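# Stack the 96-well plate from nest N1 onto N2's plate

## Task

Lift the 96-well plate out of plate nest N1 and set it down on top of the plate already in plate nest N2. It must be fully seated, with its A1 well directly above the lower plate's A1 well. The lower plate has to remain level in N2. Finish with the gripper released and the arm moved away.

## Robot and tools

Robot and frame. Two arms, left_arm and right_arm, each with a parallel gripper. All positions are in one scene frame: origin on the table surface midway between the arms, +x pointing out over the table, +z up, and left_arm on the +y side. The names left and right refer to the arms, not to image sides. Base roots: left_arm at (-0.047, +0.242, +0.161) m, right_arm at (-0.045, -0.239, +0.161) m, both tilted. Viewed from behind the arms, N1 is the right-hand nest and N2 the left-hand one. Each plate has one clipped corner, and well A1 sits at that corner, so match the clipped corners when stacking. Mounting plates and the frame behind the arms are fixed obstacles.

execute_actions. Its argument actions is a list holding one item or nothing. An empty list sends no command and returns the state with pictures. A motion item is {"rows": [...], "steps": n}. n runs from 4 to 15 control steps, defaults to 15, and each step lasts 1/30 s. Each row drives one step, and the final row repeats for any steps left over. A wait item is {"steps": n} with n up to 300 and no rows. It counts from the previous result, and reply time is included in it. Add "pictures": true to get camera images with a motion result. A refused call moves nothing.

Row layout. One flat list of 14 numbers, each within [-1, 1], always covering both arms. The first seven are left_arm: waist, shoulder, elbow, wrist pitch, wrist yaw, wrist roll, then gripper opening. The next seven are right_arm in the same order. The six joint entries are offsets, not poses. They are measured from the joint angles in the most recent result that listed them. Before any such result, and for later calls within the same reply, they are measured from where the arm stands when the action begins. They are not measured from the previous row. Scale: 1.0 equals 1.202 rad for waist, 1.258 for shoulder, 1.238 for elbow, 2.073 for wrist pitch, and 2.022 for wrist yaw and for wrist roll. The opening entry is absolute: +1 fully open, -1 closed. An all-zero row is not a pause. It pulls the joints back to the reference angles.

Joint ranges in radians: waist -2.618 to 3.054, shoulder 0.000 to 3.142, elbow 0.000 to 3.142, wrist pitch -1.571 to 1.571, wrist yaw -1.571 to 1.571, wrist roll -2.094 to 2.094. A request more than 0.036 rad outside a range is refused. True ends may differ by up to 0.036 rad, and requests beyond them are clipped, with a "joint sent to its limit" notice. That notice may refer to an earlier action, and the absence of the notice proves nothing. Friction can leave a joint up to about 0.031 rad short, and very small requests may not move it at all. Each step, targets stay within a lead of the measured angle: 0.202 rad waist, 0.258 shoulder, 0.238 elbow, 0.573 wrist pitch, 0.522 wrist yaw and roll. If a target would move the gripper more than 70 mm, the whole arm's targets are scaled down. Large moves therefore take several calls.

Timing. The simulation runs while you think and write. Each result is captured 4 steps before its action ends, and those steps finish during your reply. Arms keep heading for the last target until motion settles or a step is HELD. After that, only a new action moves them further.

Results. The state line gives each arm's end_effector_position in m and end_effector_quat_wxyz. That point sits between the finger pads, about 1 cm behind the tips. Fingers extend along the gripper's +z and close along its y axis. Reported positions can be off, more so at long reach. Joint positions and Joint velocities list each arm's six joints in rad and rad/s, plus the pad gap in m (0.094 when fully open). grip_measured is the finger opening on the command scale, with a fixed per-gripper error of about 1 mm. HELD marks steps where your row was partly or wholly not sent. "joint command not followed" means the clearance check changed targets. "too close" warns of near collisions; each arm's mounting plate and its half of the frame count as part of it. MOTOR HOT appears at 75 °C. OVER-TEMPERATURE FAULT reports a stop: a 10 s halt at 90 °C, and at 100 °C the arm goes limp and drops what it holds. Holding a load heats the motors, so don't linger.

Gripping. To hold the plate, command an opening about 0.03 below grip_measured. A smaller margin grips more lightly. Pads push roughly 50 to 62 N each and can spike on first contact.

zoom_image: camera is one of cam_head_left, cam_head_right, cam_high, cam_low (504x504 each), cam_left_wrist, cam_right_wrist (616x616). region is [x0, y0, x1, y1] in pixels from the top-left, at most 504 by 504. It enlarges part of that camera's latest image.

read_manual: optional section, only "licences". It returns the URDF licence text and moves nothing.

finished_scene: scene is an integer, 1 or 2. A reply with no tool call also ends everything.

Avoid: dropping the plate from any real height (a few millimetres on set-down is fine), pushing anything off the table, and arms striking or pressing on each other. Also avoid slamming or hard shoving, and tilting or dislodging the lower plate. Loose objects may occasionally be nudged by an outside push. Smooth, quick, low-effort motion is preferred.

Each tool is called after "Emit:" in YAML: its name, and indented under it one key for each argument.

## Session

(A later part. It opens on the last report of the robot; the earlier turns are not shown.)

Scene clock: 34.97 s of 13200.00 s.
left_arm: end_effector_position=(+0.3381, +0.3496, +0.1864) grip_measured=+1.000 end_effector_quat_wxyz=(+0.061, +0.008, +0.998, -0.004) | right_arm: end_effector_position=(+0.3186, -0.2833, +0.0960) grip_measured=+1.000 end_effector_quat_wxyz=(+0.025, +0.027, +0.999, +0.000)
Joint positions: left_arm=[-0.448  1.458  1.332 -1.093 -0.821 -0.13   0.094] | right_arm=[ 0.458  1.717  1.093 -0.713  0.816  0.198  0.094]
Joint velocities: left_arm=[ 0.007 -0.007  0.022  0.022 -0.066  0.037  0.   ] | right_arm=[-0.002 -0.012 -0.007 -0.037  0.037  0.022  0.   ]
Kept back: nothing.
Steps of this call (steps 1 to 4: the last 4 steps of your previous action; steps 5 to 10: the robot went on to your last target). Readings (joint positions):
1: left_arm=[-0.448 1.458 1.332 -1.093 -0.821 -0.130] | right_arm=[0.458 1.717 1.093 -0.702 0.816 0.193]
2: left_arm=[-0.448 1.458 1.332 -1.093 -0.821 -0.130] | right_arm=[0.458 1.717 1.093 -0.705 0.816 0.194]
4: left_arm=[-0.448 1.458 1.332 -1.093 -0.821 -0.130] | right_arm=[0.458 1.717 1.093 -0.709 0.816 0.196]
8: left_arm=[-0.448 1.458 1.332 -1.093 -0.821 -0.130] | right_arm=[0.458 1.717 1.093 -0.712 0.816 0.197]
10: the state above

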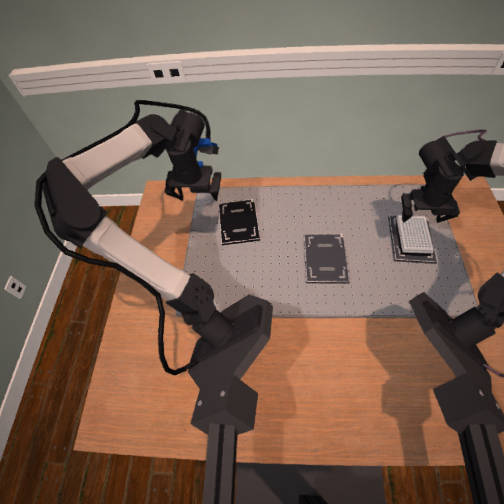

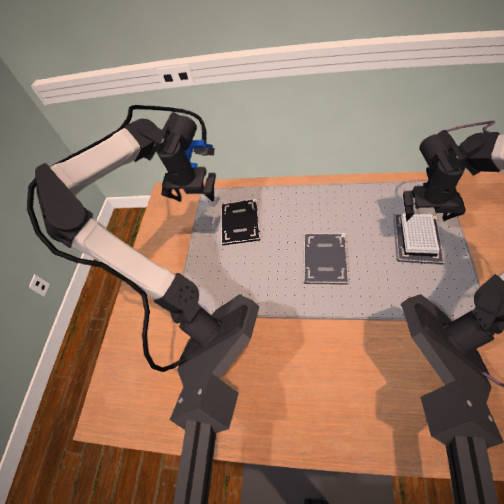

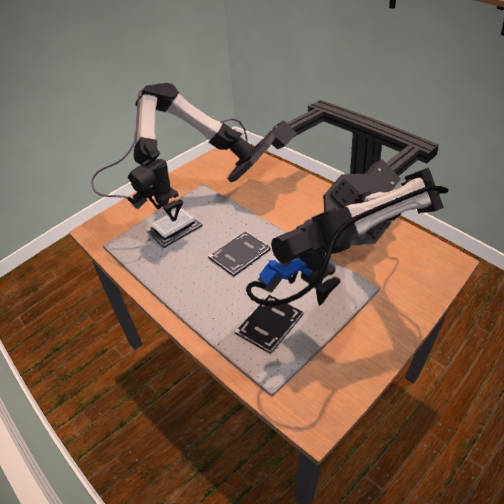

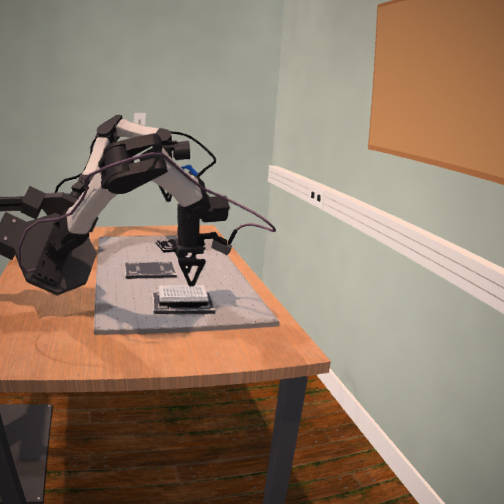

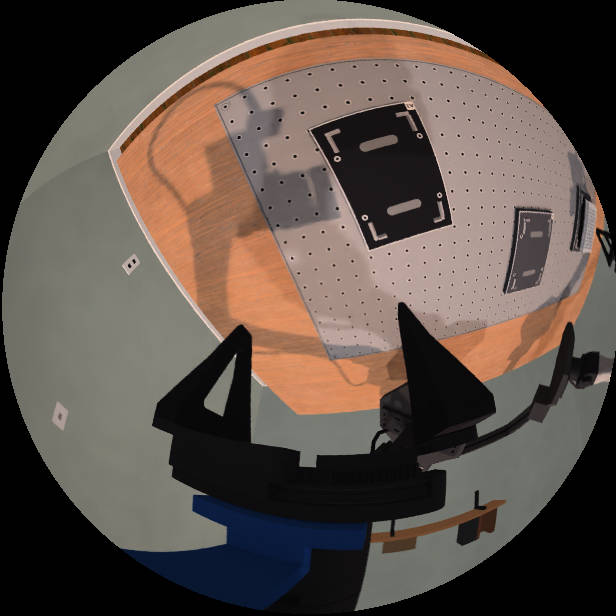

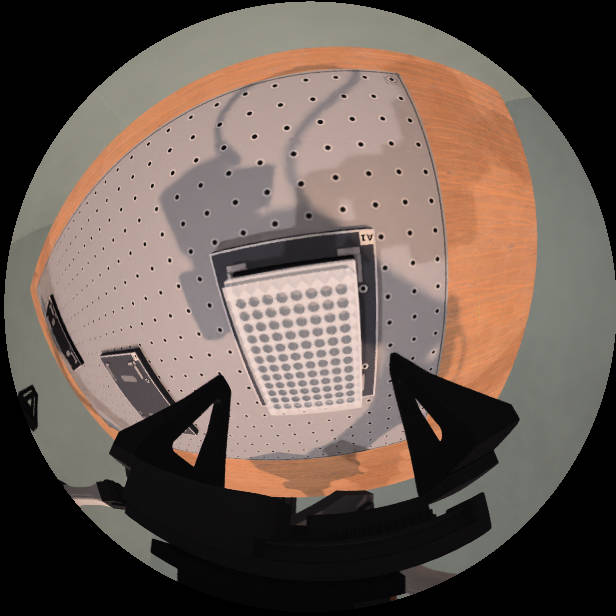

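Emit:
execute_actions:
  actions:
    - {"rows":[[0,0,0,0,0,0,1,-0.068,0.085,-0.048,0.06,0,-0.04,1]],"steps":15}

Emit:
execute_actions:
  actions:
    - {"steps":15}

Scene clock: 35.60 s of 13200.00 s.
left_arm: end_effector_position=(+0.3381, +0.3496, +0.1864) grip_measured=+1.000 end_effector_quat_wxyz=(+0.061, +0.008, +0.998, -0.004) | right_arm: end_effector_position=(+0.3012, -0.2762, +0.0502) grip_measured=+1.000 end_effector_quat_wxyz=(-0.018, +0.003, +1.000, -0.015)
Joint positions: left_arm=[-0.448  1.458  1.332 -1.093 -0.821 -0.13   0.094] | right_arm=[ 0.38   1.823  1.05  -0.612  0.816  0.132  0.094]
Joint velocities: left_arm=[ 0.017 -0.002 -0.007  0.022  0.051  0.007  0.   ] | right_arm=[-0.022 -0.007  0.007  0.051 -0.051 -0.066  0.   ]
Steps of this call (steps 1 to 8: the robot went on to your last target; steps 9 to 19: the first 11 steps of this action). Readings (joint positions):
9: left_arm=[-0.448 1.458 1.332 -1.093 -0.821 -0.130] | right_arm=[0.451 1.724 1.090 -0.701 0.816 0.188]
10: left_arm=[-0.448 1.458 1.332 -1.093 -0.821 -0.130] | right_arm=[0.437 1.741 1.088 -0.674 0.816 0.175]
12: left_arm=[-0.448 1.458 1.332 -1.093 -0.821 -0.130] | right_arm=[0.402 1.786 1.077 -0.637 0.816 0.157]
16: left_arm=[-0.448 1.458 1.332 -1.093 -0.821 -0.130] | right_arm=[0.380 1.823 1.051 -0.623 0.816 0.138]
19: the state above

Scene clock: 36.10 s of 13200.00 s.
left_arm: end_effector_position=(+0.3381, +0.3496, +0.1864) grip_measured=+1.000 end_effector_quat_wxyz=(+0.061, +0.008, +0.998, -0.004) | right_arm: end_effector_position=(+0.3036, -0.2760, +0.0501) grip_measured=+1.000 end_effector_quat_wxyz=(-0.014, +0.004, +1.000, -0.014)
Joint positions: left_arm=[-0.448  1.458  1.332 -1.093 -0.821 -0.13   0.094] | right_arm=[ 0.38   1.823  1.05  -0.6    0.816  0.126  0.094]
Joint velocities: left_arm=[ 0.007 -0.002  0.002 -0.037  0.037 -0.037  0.   ] | right_arm=[ 0.022 -0.007  0.012  0.007 -0.051  0.007  0.   ]
Kept back: nothing.
Steps of this call (steps 1 to 4: the last 4 steps of your previous action; steps 5 to 15: the robot went on to your last target). Readings (joint positions):
1: left_arm=[-0.448 1.458 1.332 -1.093 -0.821 -0.130] | right_arm=[0.380 1.823 1.050 -0.610 0.816 0.131]
2: left_arm=[-0.448 1.458 1.332 -1.093 -0.821 -0.130] | right_arm=[0.380 1.823 1.050 -0.608 0.816 0.130]
4: left_arm=[-0.448 1.458 1.332 -1.093 -0.821 -0.130] | right_arm=[0.380 1.823 1.050 -0.604 0.816 0.128]
8: left_arm=[-0.448 1.458 1.332 -1.093 -0.821 -0.130] | right_arm=[0.380 1.823 1.050 -0.601 0.816 0.127]
15: the state above

Level first, then grip and nudge.

Emit:
execute_actions:
  actions:
    - {"rows":[[0,0,0,0,0,0,1,0,0,0,0.014,0,0,1]],"steps":15}

Emit:
execute_actions:
  actions:
    - {"rows":[[0,0,0,0,0,0,1,0,0,0,0,0,0,0.72]],"steps":15}

Emit:
execute_actions:
  actions:
    - {"rows":[[0,0,0,0,0,0,1,0,0,0,0.012,0,0,0.72]],"steps":15}

Emit:
execute_actions:
  actions:
    - {"rows":[[0,0,0,0,0,0,1,0,0,0,0,0,0,1]],"steps":15}
  pictures: true

Emit:
zoom_image:
  camera: "cam_low"
  region: [150,280,220,320]

Scene clock: 36.63 s of 13200.00 s.
left_arm: end_effector_position=(+0.3381, +0.3496, +0.1864) grip_measured=+1.000 end_effector_quat_wxyz=(+0.061, +0.008, +0.998, -0.004) | right_arm: end_effector_position=(+0.3068, -0.2756, +0.0500) grip_measured=+1.000 end_effector_quat_wxyz=(-0.008, +0.010, +1.000, -0.014)
Joint positions: left_arm=[-0.448  1.458  1.332 -1.093 -0.821 -0.13   0.094] | right_arm=[ 0.38   1.823  1.05  -0.583  0.816  0.126  0.094]
Joint velocities: left_arm=[ 0.007  0.002 -0.007  0.066  0.022 -0.007  0.   ] | right_arm=[ 0.007 -0.007  0.012 -0.022 -0.037  0.022  0.   ]
Steps of this call (steps 1 to 5: the robot went on to your last target; steps 6 to 16: the first 11 steps of this action). Readings (joint positions):
6: left_arm=[-0.448 1.458 1.332 -1.093 -0.821 -0.130] | right_arm=[0.380 1.823 1.050 -0.598 0.816 0.126]
7: left_arm=[-0.448 1.458 1.332 -1.093 -0.821 -0.130] | right_arm=[0.380 1.823 1.050 -0.595 0.816 0.126]
9: left_arm=[-0.448 1.458 1.332 -1.093 -0.821 -0.130] | right_arm=[0.380 1.823 1.050 -0.590 0.816 0.126]
13: left_arm=[-0.448 1.458 1.332 -1.093 -0.821 -0.130] | right_arm=[0.380 1.823 1.050 -0.585 0.816 0.126]
16: the state above

Scene clock: 37.13 s of 13200.00 s.
left_arm: end_effector_position=(+0.3381, +0.3496, +0.1864) grip_measured=+1.000 end_effector_quat_wxyz=(+0.061, +0.008, +0.998, -0.004) | right_arm: end_effector_position=(+0.3070, -0.2756, +0.0500) grip_measured=+0.764 end_effector_quat_wxyz=(-0.008, +0.010, +1.000, -0.014)
Joint positions: left_arm=[-0.448  1.458  1.332 -1.093 -0.821 -0.13   0.094] | right_arm=[ 0.38   1.823  1.05  -0.582  0.816  0.126  0.083]
Joint velocities: left_arm=[-0.007 -0.007  0.007 -0.022 -0.007  0.037  0.   ] | right_arm=[ 0.007 -0.007  0.002  0.11  -0.037 -0.037 -0.   ]
Steps of this call (steps 1 to 4: the last 4 steps of your previous action; steps 5 to 15: the first 11 steps of this action, its rows measured from where the robot was after step 4). Readings (joint positions):
4: left_arm=[-0.448 1.458 1.332 -1.093 -0.821 -0.130] | right_arm=[0.380 1.823 1.050 -0.582 0.816 0.126]
5: left_arm=[-0.448 1.458 1.332 -1.093 -0.821 -0.130] | right_arm=[0.380 1.823 1.050 -0.582 0.816 0.126]
6: left_arm=[-0.448 1.458 1.332 -1.093 -0.821 -0.130] | right_arm=[0.380 1.823 1.050 -0.582 0.816 0.126]
8: left_arm=[-0.448 1.458 1.332 -1.093 -0.821 -0.130] | right_arm=[0.380 1.823 1.050 -0.582 0.816 0.126]
12: left_arm=[-0.448 1.458 1.332 -1.093 -0.821 -0.130] | right_arm=[0.380 1.823 1.050 -0.582 0.816 0.126]
15: the state above

Scene clock: 37.63 s of 13200.00 s.
left_arm: end_effector_position=(+0.3381, +0.3496, +0.1864) grip_measured=+1.000 end_effector_quat_wxyz=(+0.061, +0.008, +0.998, -0.004) | right_arm: end_effector_position=(+0.3085, -0.2754, +0.0500) grip_measured=+0.764 end_effector_quat_wxyz=(-0.005, +0.013, +1.000, -0.013)
Joint positions: left_arm=[-0.448  1.458  1.332 -1.093 -0.821 -0.13   0.094] | right_arm=[ 0.38   1.823  1.05  -0.574  0.816  0.126  0.083]
Joint velocities: left_arm=[ 0.017 -0.002  0.002 -0.007 -0.066  0.051  0.   ] | right_arm=[-0.002 -0.017 -0.012 -0.022 -0.037 -0.066 -0.001]
Steps of this call (steps 1 to 4: the last 4 steps of your previous action; steps 5 to 15: the first 11 steps of this action, its rows measured from where the robot was after step 4). Readings (joint positions):
4: left_arm=[-0.448 1.458 1.332 -1.093 -0.821 -0.130] | right_arm=[0.380 1.823 1.050 -0.582 0.816 0.126]
5: left_arm=[-0.448 1.458 1.332 -1.093 -0.821 -0.130] | right_arm=[0.380 1.823 1.050 -0.581 0.816 0.126]
6: left_arm=[-0.448 1.458 1.332 -1.093 -0.821 -0.130] | right_arm=[0.380 1.823 1.050 -0.578 0.816 0.126]
8: left_arm=[-0.448 1.458 1.332 -1.093 -0.821 -0.130] | right_arm=[0.380 1.823 1.050 -0.575 0.816 0.126]
12: left_arm=[-0.448 1.458 1.332 -1.093 -0.821 -0.130] | right_arm=[0.380 1.823 1.050 -0.574 0.816 0.126]
15: the state above

Scene clock: 38.13 s of 13200.00 s.
left_arm: end_effector_position=(+0.3381, +0.3496, +0.1864) grip_measured=+1.000 end_effector_quat_wxyz=(+0.061, +0.008, +0.998, -0.004) | right_arm: end_effector_position=(+0.3085, -0.2754, +0.0500) grip_measured=+1.000 end_effector_quat_wxyz=(-0.005, +0.013, +1.000, -0.013)
Joint positions: left_arm=[-0.448  1.458  1.332 -1.093 -0.821 -0.13   0.094] | right_arm=[ 0.38   1.823  1.05  -0.574  0.816  0.126  0.094]
Joint velocities: left_arm=[ 0.007 -0.007  0.007  0.095 -0.037  0.022  0.   ] | right_arm=[-0.002 -0.007 -0.002 -0.007 -0.007  0.037  0.   ]
Steps of this call (steps 1 to 4: the last 4 steps of your previous action; steps 5 to 15: the first 11 steps of this action, its rows measured from where the robot was after step 4). Readings (joint positions):
4: left_arm=[-0.448 1.458 1.332 -1.093 -0.821 -0.130] | right_arm=[0.380 1.823 1.050 -0.574 0.816 0.126]
5: left_arm=[-0.448 1.458 1.332 -1.093 -0.821 -0.130] | right_arm=[0.380 1.823 1.050 -0.574 0.816 0.126]
6: left_arm=[-0.448 1.458 1.332 -1.093 -0.821 -0.130] | right_arm=[0.380 1.823 1.050 -0.574 0.816 0.126]
8: left_arm=[-0.448 1.458 1.332 -1.093 -0.821 -0.130] | right_arm=[0.380 1.823 1.050 -0.574 0.816 0.126]
12: left_arm=[-0.448 1.458 1.332 -1.093 -0.821 -0.130] | right_arm=[0.380 1.823 1.050 -0.574 0.816 0.126]
15: the state above

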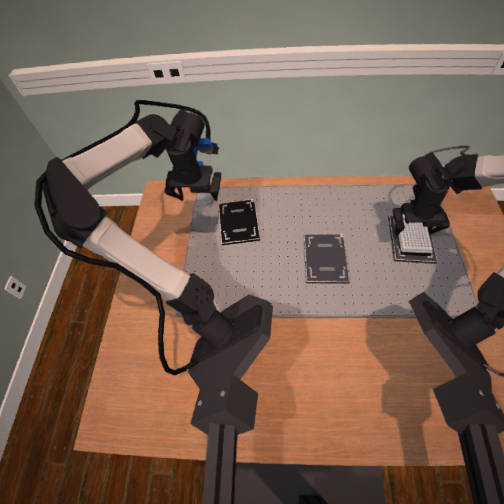

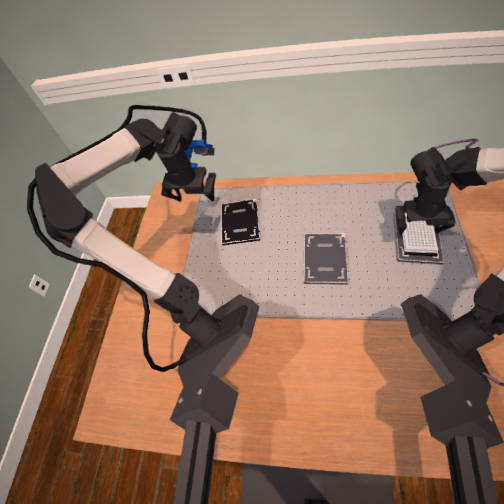

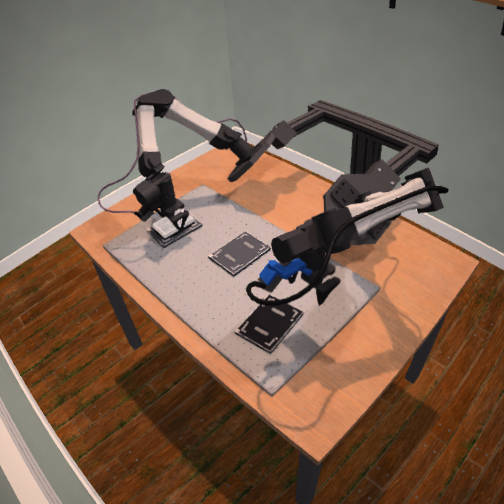

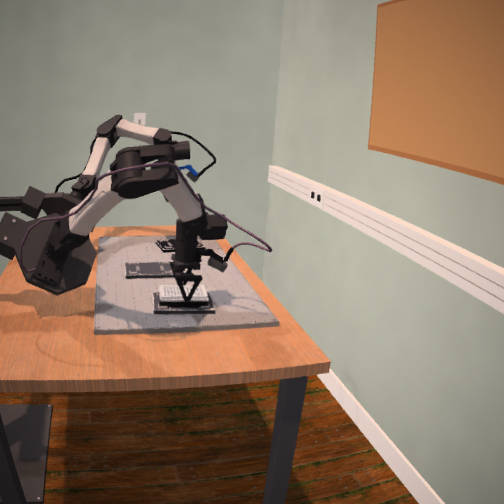

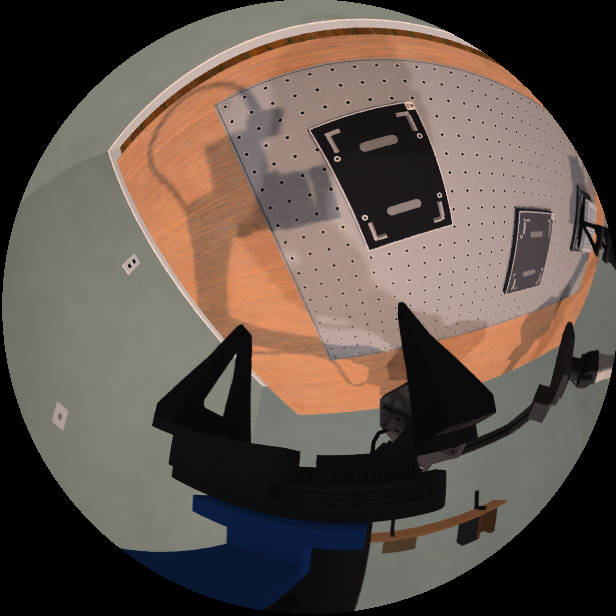

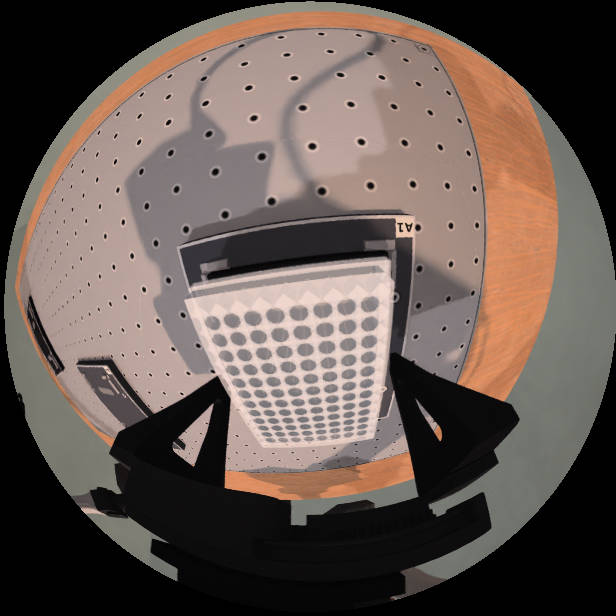

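Region (150, 280, 220, 320) of cam_low's 504x504 image, scaled by 7.200, with more detail than that image has; it fills the top 288 rows of this view, and the rest is white.

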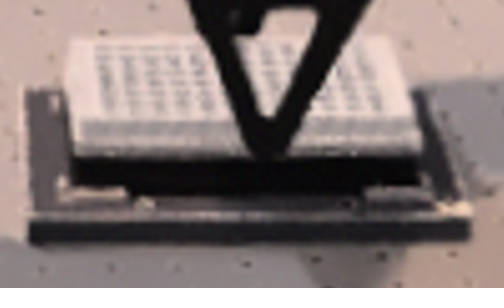

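Emit:
execute_actions:
  actions:
    - {"rows":[[0,0,0,0,0,0,1,0,-0.012,0,0,0,0,1]],"steps":15}

Emit:
execute_actions:
  actions:
    - {"rows":[[0,0,0,0,0,0,1,0,0,0,0,0,0,0.73]],"steps":15}

Emit:
execute_actions:
  actions:
    - {"rows":[[0,0,0,0,0,0,1,0,0,0,0,0,0,1]],"steps":15}
  pictures: true

Emit:
zoom_image:
  camera: "cam_low"
  region: [150,280,220,320]

Scene clock: 38.70 s of 13200.00 s.
left_arm: end_effector_position=(+0.3381, +0.3496, +0.1864) grip_measured=+1.000 end_effector_quat_wxyz=(+0.061, +0.008, +0.998, -0.004) | right_arm: end_effector_position=(+0.3085, -0.2754, +0.0500) grip_measured=+1.000 end_effector_quat_wxyz=(-0.005, +0.013, +1.000, -0.013)
Joint positions: left_arm=[-0.448  1.458  1.332 -1.093 -0.821 -0.13   0.094] | right_arm=[ 0.38   1.823  1.05  -0.574  0.816  0.126  0.094]
Joint velocities: left_arm=[-0.022 -0.007 -0.022  0.022  0.037  0.081  0.   ] | right_arm=[-0.017 -0.007  0.017 -0.051 -0.022 -0.022  0.   ]
Steps of this call (steps 1 to 4: the last 4 steps of your previous action; steps 5 to 6: the robot went on to your last target; steps 7 to 17: the first 11 steps of this action). Readings (joint positions):
7: left_arm=[-0.448 1.458 1.332 -1.093 -0.821 -0.130] | right_arm=[0.380 1.823 1.050 -0.574 0.816 0.126]
8: left_arm=[-0.448 1.458 1.332 -1.093 -0.821 -0.130] | right_arm=[0.380 1.823 1.050 -0.574 0.816 0.126]
10: left_arm=[-0.448 1.458 1.332 -1.093 -0.821 -0.130] | right_arm=[0.380 1.823 1.050 -0.574 0.816 0.126]
14: left_arm=[-0.448 1.458 1.332 -1.093 -0.821 -0.130] | right_arm=[0.380 1.823 1.050 -0.574 0.816 0.126]
17: the state above

Scene clock: 39.20 s of 13200.00 s.
left_arm: end_effector_position=(+0.3381, +0.3496, +0.1864) grip_measured=+1.000 end_effector_quat_wxyz=(+0.061, +0.008, +0.998, -0.004) | right_arm: end_effector_position=(+0.3085, -0.2754, +0.0500) grip_measured=+0.766 end_effector_quat_wxyz=(-0.005, +0.013, +1.000, -0.013)
Joint positions: left_arm=[-0.448  1.458  1.332 -1.093 -0.821 -0.13   0.094] | right_arm=[ 0.38   1.823  1.05  -0.574  0.816  0.126  0.083]
Joint velocities: left_arm=[-0.002 -0.002 -0.012  0.007 -0.037 -0.051  0.   ] | right_arm=[-0.007 -0.012  0.002 -0.007 -0.081 -0.037 -0.   ]
Steps of this call (steps 1 to 4: the last 4 steps of your previous action; steps 5 to 15: the first 11 steps of this action, its rows measured from where the robot was after step 4). Readings (joint positions):
4: left_arm=[-0.448 1.458 1.332 -1.093 -0.821 -0.130] | right_arm=[0.380 1.823 1.050 -0.574 0.816 0.126]
5: left_arm=[-0.448 1.458 1.332 -1.093 -0.821 -0.130] | right_arm=[0.380 1.823 1.050 -0.574 0.816 0.126]
6: left_arm=[-0.448 1.458 1.332 -1.093 -0.821 -0.130] | right_arm=[0.380 1.823 1.050 -0.574 0.816 0.126]
8: left_arm=[-0.448 1.458 1.332 -1.093 -0.821 -0.130] | right_arm=[0.380 1.823 1.050 -0.574 0.816 0.126]
12: left_arm=[-0.448 1.458 1.332 -1.093 -0.821 -0.130] | right_arm=[0.380 1.823 1.050 -0.574 0.816 0.126]
15: the state above

Scene clock: 39.70 s of 13200.00 s.
left_arm: end_effector_position=(+0.3381, +0.3496, +0.1864) grip_measured=+1.000 end_effector_quat_wxyz=(+0.061, +0.008, +0.998, -0.004) | right_arm: end_effector_position=(+0.3085, -0.2754, +0.0500) grip_measured=+1.000 end_effector_quat_wxyz=(-0.005, +0.013, +1.000, -0.013)
Joint positions: left_arm=[-0.448  1.458  1.332 -1.093 -0.821 -0.13   0.094] | right_arm=[ 0.38   1.823  1.05  -0.574  0.816  0.126  0.094]
Joint velocities: left_arm=[ 0.012  0.012 -0.012 -0.007  0.007  0.007  0.   ] | right_arm=[-0.002 -0.002  0.002 -0.022  0.007  0.007  0.   ]
Steps of this call (steps 1 to 4: the last 4 steps of your previous action; steps 5 to 15: the first 11 steps of this action, its rows measured from where the robot was after step 4). Readings (joint positions):
4: left_arm=[-0.448 1.458 1.332 -1.093 -0.821 -0.130] | right_arm=[0.380 1.823 1.050 -0.574 0.816 0.126]
5: left_arm=[-0.448 1.458 1.332 -1.093 -0.821 -0.130] | right_arm=[0.380 1.823 1.050 -0.574 0.816 0.126]
6: left_arm=[-0.448 1.458 1.332 -1.093 -0.821 -0.130] | right_arm=[0.380 1.823 1.050 -0.574 0.816 0.126]
8: left_arm=[-0.448 1.458 1.332 -1.093 -0.821 -0.130] | right_arm=[0.380 1.823 1.050 -0.574 0.816 0.126]
12: left_arm=[-0.448 1.458 1.332 -1.093 -0.821 -0.130] | right_arm=[0.380 1.823 1.050 -0.574 0.816 0.126]
15: the state above

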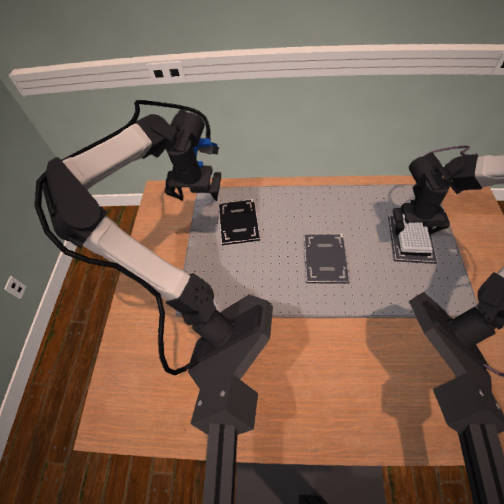

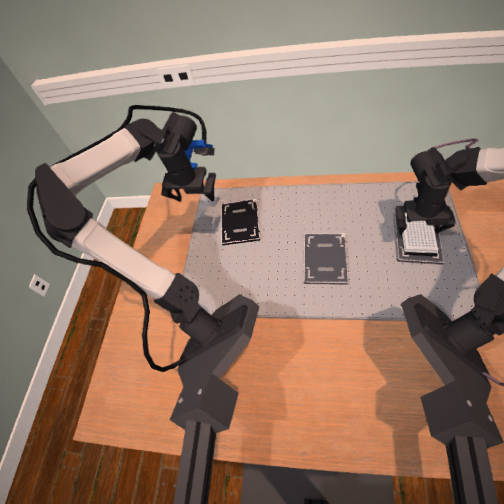

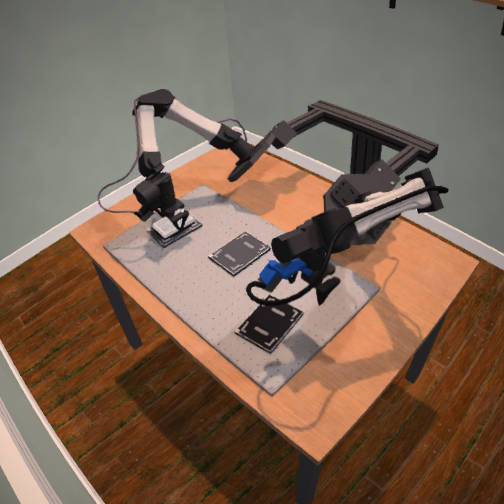

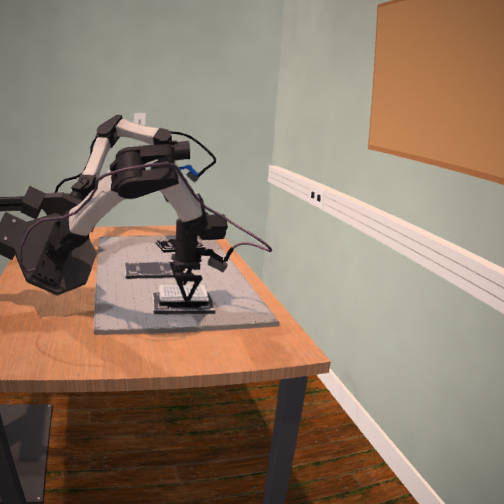

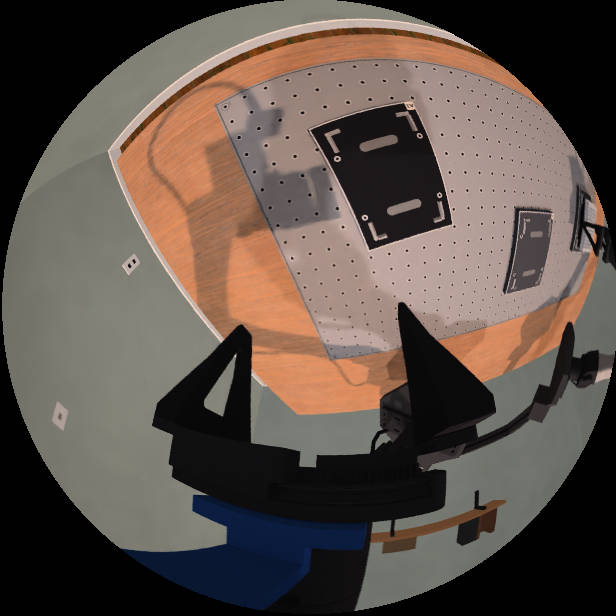

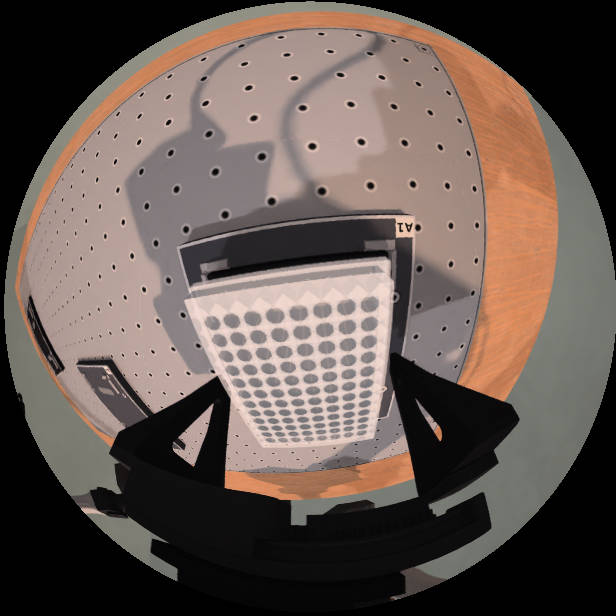

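Region (150, 280, 220, 320) of cam_low's 504x504 image, scaled by 7.200, with more detail than that image has; it fills the top 288 rows of this view, and the rest is white.

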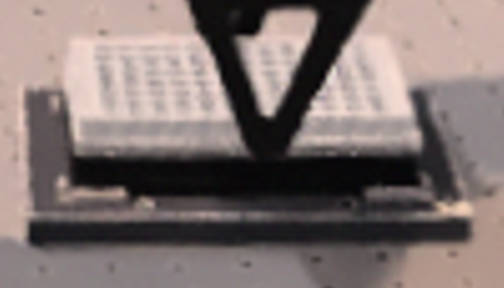

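Emit:
execute_actions:
  actions:
    - {"rows":[[0,0,0,0,0,0,1,0,-0.021,0,0,0,0,1]],"steps":15}

Emit:
execute_actions:
  actions:
    - {"rows":[[0,0,0,0,0,0,1,0,0,0,0,0,0,0.73]],"steps":15}

Emit:
execute_actions:
  actions:
    - {"rows":[[0,0,0,0,0,0,1,0,0,0,0,0,0,1]],"steps":15}
  pictures: true

Emit:
zoom_image:
  camera: "cam_low"
  region: [150,280,220,320]

Scene clock: 40.20 s of 13200.00 s.
left_arm: end_effector_position=(+0.3381, +0.3496, +0.1864) grip_measured=+1.000 end_effector_quat_wxyz=(+0.061, +0.008, +0.998, -0.004) | right_arm: end_effector_position=(+0.3112, -0.2791, +0.0538) grip_measured=+1.000 end_effector_quat_wxyz=(+0.001, +0.020, +1.000, -0.013)
Joint positions: left_arm=[-0.448  1.458  1.332 -1.093 -0.821 -0.13   0.094] | right_arm=[ 0.38   1.805  1.05  -0.574  0.816  0.126  0.094]
Joint velocities: left_arm=[-0.002  0.012 -0.012  0.007  0.007  0.051  0.   ] | right_arm=[ 0.002 -0.017 -0.002  0.022 -0.037 -0.037  0.   ]
Steps of this call (steps 1 to 4: the last 4 steps of your previous action; steps 5 to 15: the first 11 steps of this action). Readings (joint positions):
5: left_arm=[-0.448 1.458 1.332 -1.093 -0.821 -0.130] | right_arm=[0.380 1.821 1.050 -0.574 0.816 0.126]
6: left_arm=[-0.448 1.458 1.332 -1.093 -0.821 -0.130] | right_arm=[0.380 1.819 1.050 -0.574 0.816 0.126]
8: left_arm=[-0.448 1.458 1.332 -1.093 -0.821 -0.130] | right_arm=[0.380 1.811 1.050 -0.574 0.816 0.126]
12: left_arm=[-0.448 1.458 1.332 -1.093 -0.821 -0.130] | right_arm=[0.380 1.805 1.050 -0.574 0.816 0.126]
15: the state above

Scene clock: 40.70 s of 13200.00 s.
left_arm: end_effector_position=(+0.3381, +0.3496, +0.1864) grip_measured=+1.000 end_effector_quat_wxyz=(+0.061, +0.008, +0.998, -0.004) | right_arm: end_effector_position=(+0.3112, -0.2790, +0.0538) grip_measured=+0.745 end_effector_quat_wxyz=(+0.001, +0.020, +1.000, -0.012)
Joint positions: left_arm=[-0.448  1.458  1.332 -1.093 -0.821 -0.13   0.094] | right_arm=[ 0.38   1.805  1.05  -0.574  0.815  0.126  0.082]
Joint velocities: left_arm=[-0.022 -0.012 -0.027 -0.022 -0.037 -0.022  0.   ] | right_arm=[ 0.007 -0.002 -0.012 -0.066  0.022 -0.037 -0.001]
Steps of this call (steps 1 to 4: the last 4 steps of your previous action; steps 5 to 15: the first 11 steps of this action, its rows measured from where the robot was after step 4). Readings (joint positions):
4: left_arm=[-0.448 1.458 1.332 -1.093 -0.821 -0.130] | right_arm=[0.380 1.805 1.050 -0.574 0.816 0.126]
5: left_arm=[-0.448 1.458 1.332 -1.093 -0.821 -0.130] | right_arm=[0.380 1.805 1.050 -0.574 0.815 0.126]
6: left_arm=[-0.448 1.458 1.332 -1.093 -0.821 -0.130] | right_arm=[0.380 1.805 1.050 -0.574 0.815 0.126]
8: left_arm=[-0.448 1.458 1.332 -1.093 -0.821 -0.130] | right_arm=[0.380 1.805 1.050 -0.574 0.815 0.126]
12: left_arm=[-0.448 1.458 1.332 -1.093 -0.821 -0.130] | right_arm=[0.380 1.805 1.050 -0.574 0.815 0.126]
15: the state above

Scene clock: 41.20 s of 13200.00 s.
left_arm: end_effector_position=(+0.3381, +0.3496, +0.1864) grip_measured=+1.000 end_effector_quat_wxyz=(+0.061, +0.008, +0.998, -0.004) | right_arm: end_effector_position=(+0.3112, -0.2790, +0.0538) grip_measured=+1.000 end_effector_quat_wxyz=(+0.001, +0.020, +1.000, -0.012)
Joint positions: left_arm=[-0.448  1.458  1.332 -1.093 -0.821 -0.13   0.094] | right_arm=[ 0.38   1.805  1.05  -0.574  0.815  0.126  0.094]
Joint velocities: left_arm=[-0.002 -0.012 -0.002  0.007 -0.081 -0.007  0.   ] | right_arm=[ 0.007  0.012  0.012 -0.125  0.007  0.022  0.   ]
Steps of this call (steps 1 to 4: the last 4 steps of your previous action; steps 5 to 15: the first 11 steps of this action, its rows measured from where the robot was after step 4). Readings (joint positions):
4: left_arm=[-0.448 1.458 1.332 -1.093 -0.821 -0.130] | right_arm=[0.380 1.805 1.050 -0.574 0.815 0.126]
5: left_arm=[-0.448 1.458 1.332 -1.093 -0.821 -0.130] | right_arm=[0.380 1.805 1.050 -0.574 0.815 0.126]
6: left_arm=[-0.448 1.458 1.332 -1.093 -0.821 -0.130] | right_arm=[0.380 1.805 1.050 -0.574 0.815 0.126]
8: left_arm=[-0.448 1.458 1.332 -1.093 -0.821 -0.130] | right_arm=[0.380 1.805 1.050 -0.574 0.815 0.126]
12: left_arm=[-0.448 1.458 1.332 -1.093 -0.821 -0.130] | right_arm=[0.380 1.805 1.050 -0.574 0.815 0.126]
15: the state above

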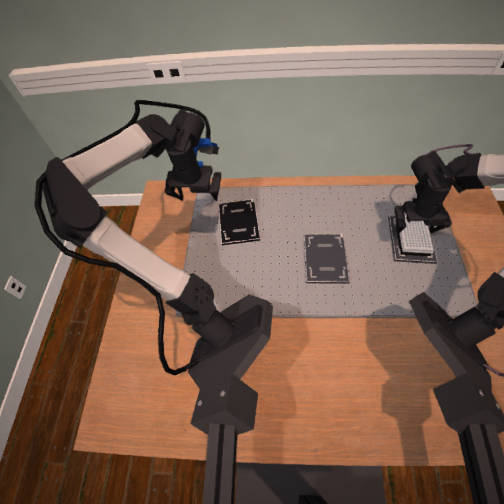

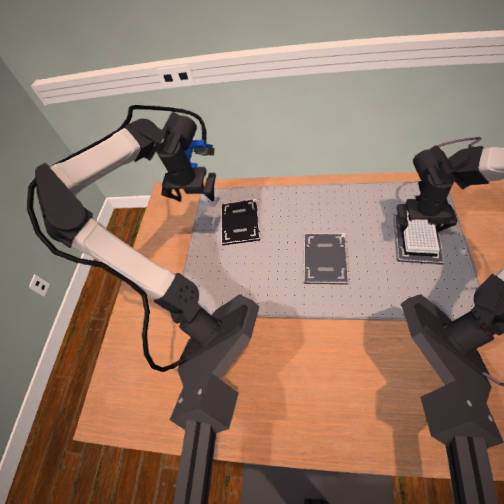

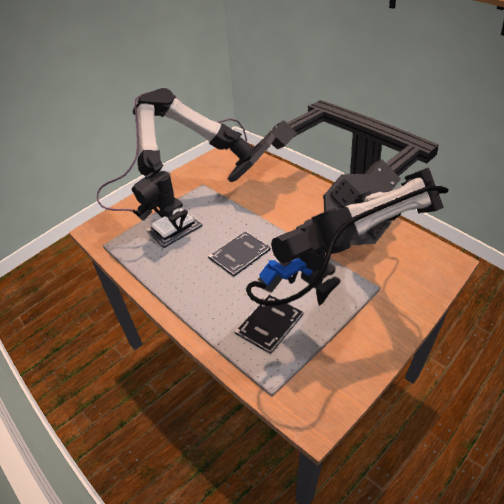

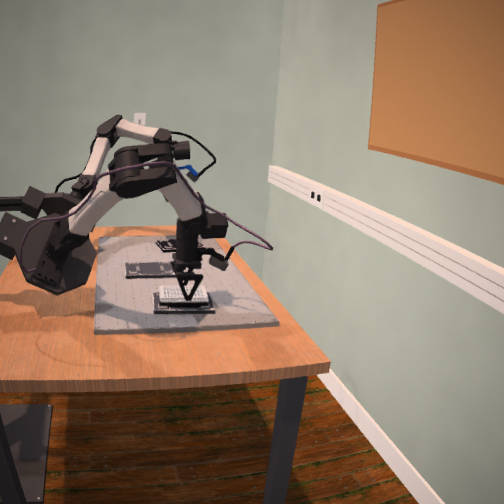

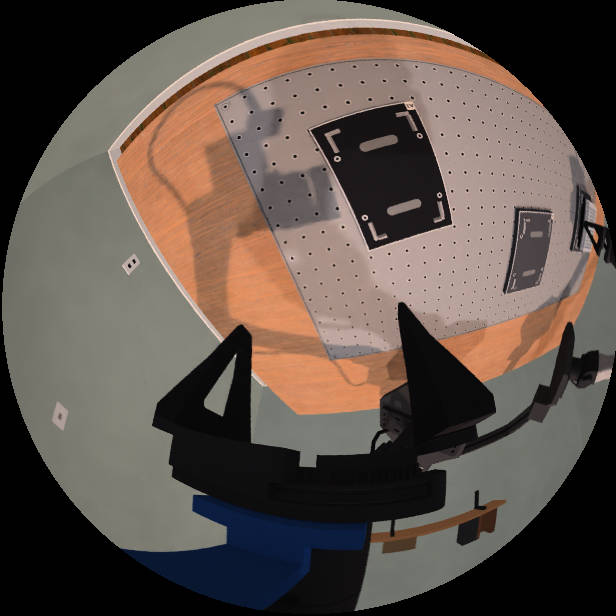

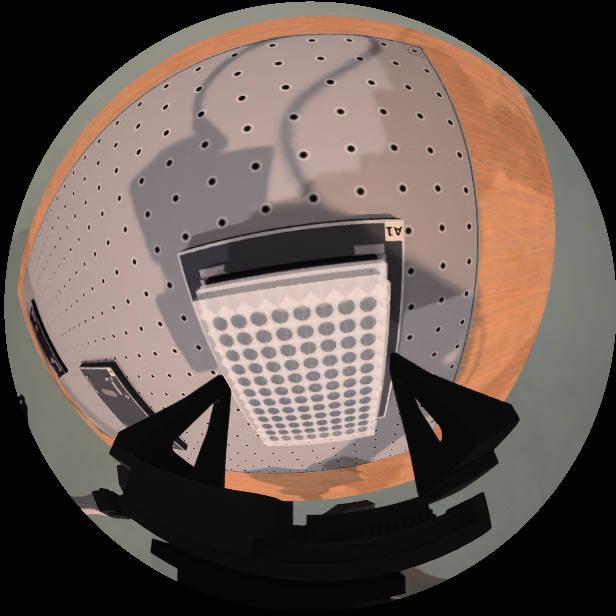

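Region (150, 280, 220, 320) of cam_low's 504x504 image, scaled by 7.200, with more detail than that image has; it fills the top 288 rows of this view, and the rest is white.

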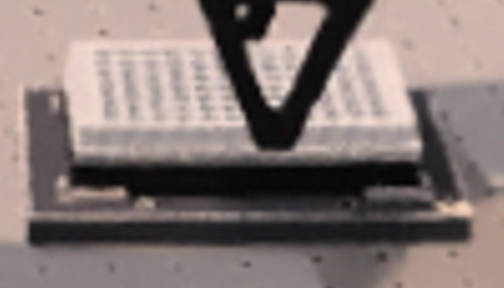

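Emit:
execute_actions:
  actions:
    - {"rows":[[0,0,0,0,0,0,1,0.08,-0.09,0.05,-0.1,0,0.05,1]],"steps":15}

Emit:
execute_actions:
  actions:
    - {"steps":12}
  pictures: true

Emit:
zoom_image:
  camera: "cam_high"
  region: [140,200,210,250]

Emit:
zoom_image:
  camera: "cam_head_right"
  region: [370,190,470,280]

Scene clock: 41.70 s of 13200.00 s.
left_arm: end_effector_position=(+0.3381, +0.3496, +0.1864) grip_measured=+1.000 end_effector_quat_wxyz=(+0.061, +0.008, +0.998, -0.004) | right_arm: end_effector_position=(+0.3209, -0.2851, +0.1098) grip_measured=+1.000 end_effector_quat_wxyz=(+0.036, +0.028, +0.999, +0.005)
Joint positions: left_arm=[-0.448  1.458  1.332 -1.093 -0.821 -0.13   0.094] | right_arm=[ 0.483  1.684  1.102 -0.745  0.815  0.21   0.094]
Joint velocities: left_arm=[ 0.002  0.002 -0.002 -0.007 -0.051 -0.051  0.   ] | right_arm=[ 0.017 -0.022  0.002 -0.256  0.022  0.022  0.   ]
Steps of this call (steps 1 to 4: the last 4 steps of your previous action; steps 5 to 15: the first 11 steps of this action). Readings (joint positions):
5: left_arm=[-0.448 1.458 1.332 -1.093 -0.821 -0.130] | right_arm=[0.388 1.796 1.055 -0.597 0.815 0.139]
6: left_arm=[-0.448 1.458 1.332 -1.093 -0.821 -0.130] | right_arm=[0.406 1.777 1.059 -0.638 0.815 0.155]
8: left_arm=[-0.448 1.458 1.332 -1.093 -0.821 -0.130] | right_arm=[0.454 1.726 1.075 -0.691 0.815 0.178]
12: left_arm=[-0.448 1.458 1.332 -1.093 -0.821 -0.130] | right_arm=[0.483 1.684 1.102 -0.724 0.815 0.202]
15: the state above

Scene clock: 42.10 s of 13200.00 s.
left_arm: end_effector_position=(+0.3381, +0.3496, +0.1864) grip_measured=+1.000 end_effector_quat_wxyz=(+0.061, +0.008, +0.998, -0.004) | right_arm: end_effector_position=(+0.3172, -0.2857, +0.1096) grip_measured=+1.000 end_effector_quat_wxyz=(+0.029, +0.024, +0.999, +0.004)
Joint positions: left_arm=[-0.448  1.458  1.332 -1.093 -0.821 -0.13   0.094] | right_arm=[ 0.483  1.684  1.102 -0.765  0.815  0.217  0.094]
Joint velocities: left_arm=[ 0.012 -0.007 -0.012  0.007  0.051  0.037  0.   ] | right_arm=[ 0.007 -0.002  0.012  0.007 -0.022  0.007  0.   ]
Kept back: nothing.
Steps of this call (steps 1 to 4: the last 4 steps of your previous action; steps 5 to 12: the robot went on to your last target). Readings (joint positions):
1: left_arm=[-0.448 1.458 1.332 -1.093 -0.821 -0.130] | right_arm=[0.483 1.684 1.102 -0.749 0.815 0.211]
2: left_arm=[-0.448 1.458 1.332 -1.093 -0.821 -0.130] | right_arm=[0.483 1.684 1.102 -0.752 0.815 0.213]
4: left_arm=[-0.448 1.458 1.332 -1.093 -0.821 -0.130] | right_arm=[0.483 1.684 1.102 -0.757 0.815 0.215]
8: left_arm=[-0.448 1.458 1.332 -1.093 -0.821 -0.130] | right_arm=[0.483 1.684 1.102 -0.762 0.815 0.217]
12: the state above

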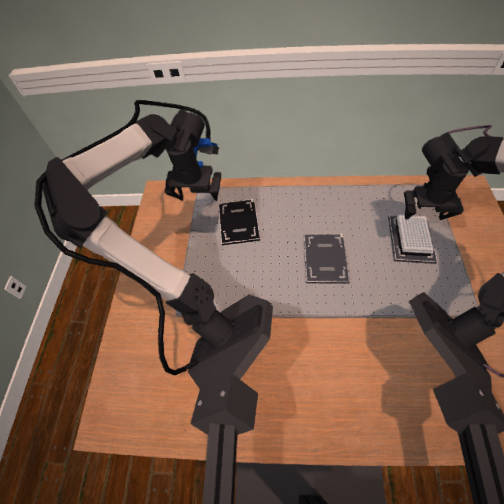

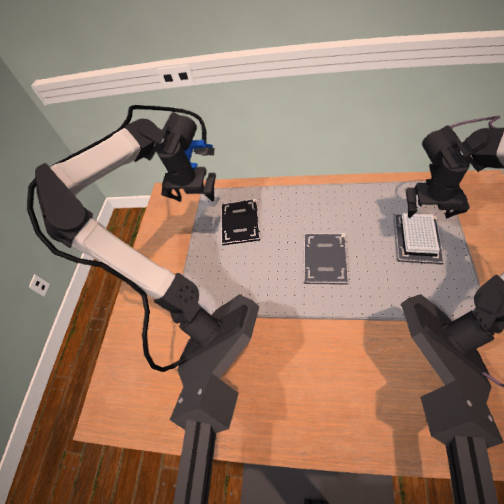

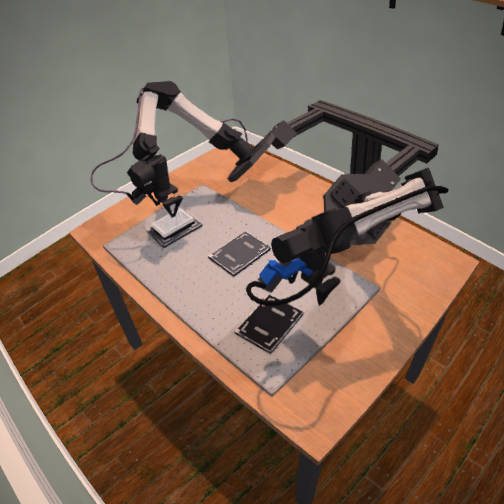

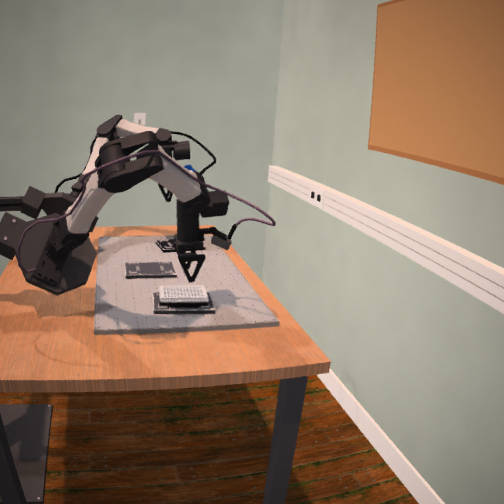

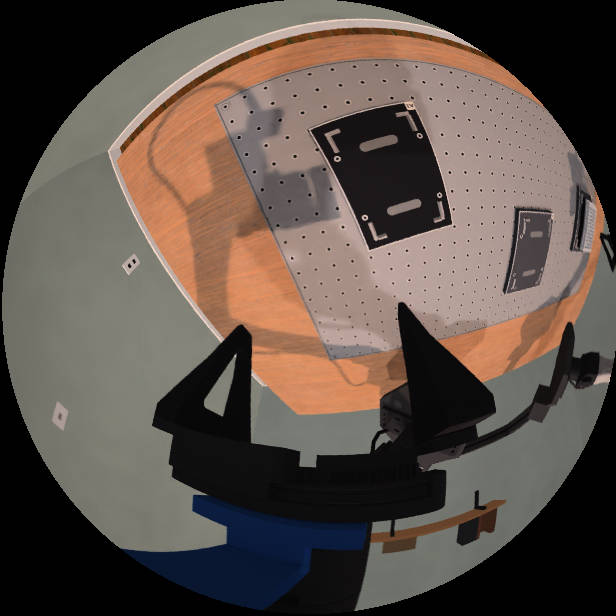

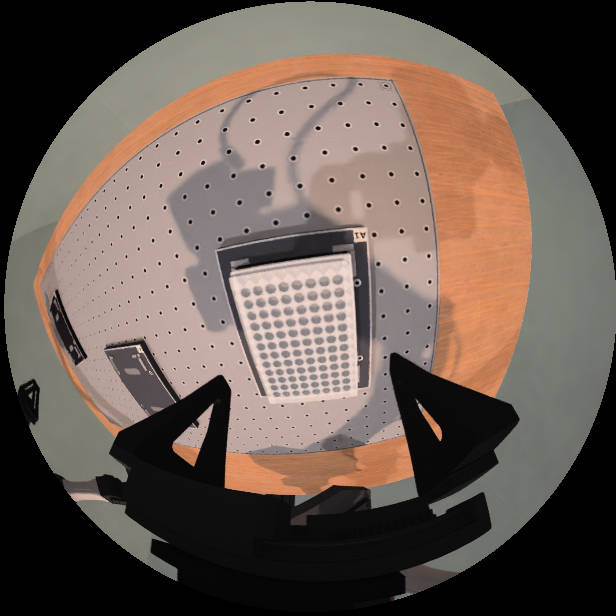

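Region (140, 200, 210, 250) of cam_high's 504x504 image, scaled by 7.200, with more detail than that image has; it fills the top 360 rows of this view, and the rest is white.

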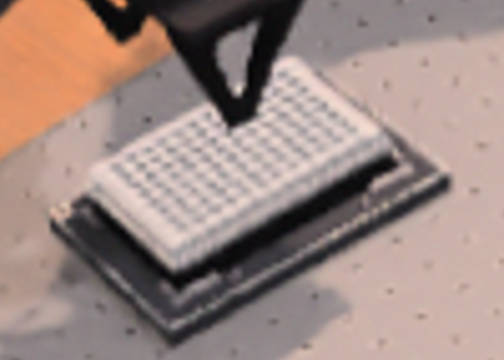

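Region (370, 190, 470, 280) of cam_head_right's 504x504 image, scaled by 5.040, with more detail than that image has; it fills the top 454 rows of this view, and the rest is white.

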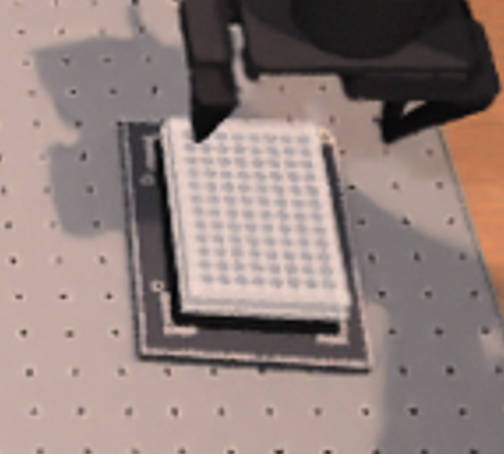

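Emit:
execute_actions:
  actions:
    - {"rows":[[0,0,0,0,0,0,1,-0.084,0.1,-0.055,0.097,0,-0.05,1]],"steps":15}

Emit:
execute_actions:
  actions:
    - {"steps":15}

Scene clock: 42.57 s of 13200.00 s.
left_arm: end_effector_position=(+0.3381, +0.3496, +0.1864) grip_measured=+1.000 end_effector_quat_wxyz=(+0.061, +0.008, +0.998, -0.004) | right_arm: end_effector_position=(+0.3057, -0.2768, +0.0526) grip_measured=+1.000 end_effector_quat_wxyz=(-0.008, +0.012, +1.000, -0.013)
Joint positions: left_arm=[-0.448  1.458  1.332 -1.093 -0.821 -0.13   0.094] | right_arm=[ 0.383  1.813  1.048 -0.594  0.816  0.134  0.094]
Joint velocities: left_arm=[-0.002 -0.012 -0.002  0.007 -0.066 -0.051  0.   ] | right_arm=[-0.027  0.007  0.007  0.095  0.051 -0.051  0.   ]
Steps of this call (steps 1 to 3: the robot went on to your last target; steps 4 to 14: the first 11 steps of this action). Readings (joint positions):
4: left_arm=[-0.448 1.458 1.332 -1.093 -0.821 -0.130] | right_arm=[0.475 1.694 1.098 -0.744 0.816 0.204]
5: left_arm=[-0.448 1.458 1.332 -1.093 -0.821 -0.130] | right_arm=[0.456 1.714 1.094 -0.704 0.816 0.189]
7: left_arm=[-0.448 1.458 1.332 -1.093 -0.821 -0.130] | right_arm=[0.411 1.770 1.080 -0.644 0.816 0.166]
11: left_arm=[-0.448 1.458 1.332 -1.093 -0.821 -0.130] | right_arm=[0.383 1.813 1.049 -0.612 0.816 0.142]
14: the state above

Scene clock: 43.07 s of 13200.00 s.
left_arm: end_effector_position=(+0.3381, +0.3496, +0.1864) grip_measured=+1.000 end_effector_quat_wxyz=(+0.061, +0.008, +0.998, -0.004) | right_arm: end_effector_position=(+0.3095, -0.2764, +0.0525) grip_measured=+1.000 end_effector_quat_wxyz=(-0.002, +0.015, +1.000, -0.013)
Joint positions: left_arm=[-0.448  1.458  1.332 -1.093 -0.821 -0.13   0.094] | right_arm=[ 0.383  1.813  1.048 -0.575  0.816  0.126  0.094]
Joint velocities: left_arm=[-0.017  0.002  0.007 -0.022  0.007 -0.022  0.   ] | right_arm=[-0.007  0.002 -0.022 -0.066 -0.051 -0.066  0.   ]
Kept back: nothing.
Steps of this call (steps 1 to 4: the last 4 steps of your previous action; steps 5 to 15: the robot went on to your last target). Readings (joint positions):
1: left_arm=[-0.448 1.458 1.332 -1.093 -0.821 -0.130] | right_arm=[0.383 1.813 1.048 -0.591 0.816 0.132]
2: left_arm=[-0.448 1.458 1.332 -1.093 -0.821 -0.130] | right_arm=[0.383 1.813 1.048 -0.587 0.816 0.131]
4: left_arm=[-0.448 1.458 1.332 -1.093 -0.821 -0.130] | right_arm=[0.383 1.813 1.048 -0.582 0.816 0.129]
8: left_arm=[-0.448 1.458 1.332 -1.093 -0.821 -0.130] | right_arm=[0.383 1.813 1.048 -0.577 0.816 0.127]
15: the state above


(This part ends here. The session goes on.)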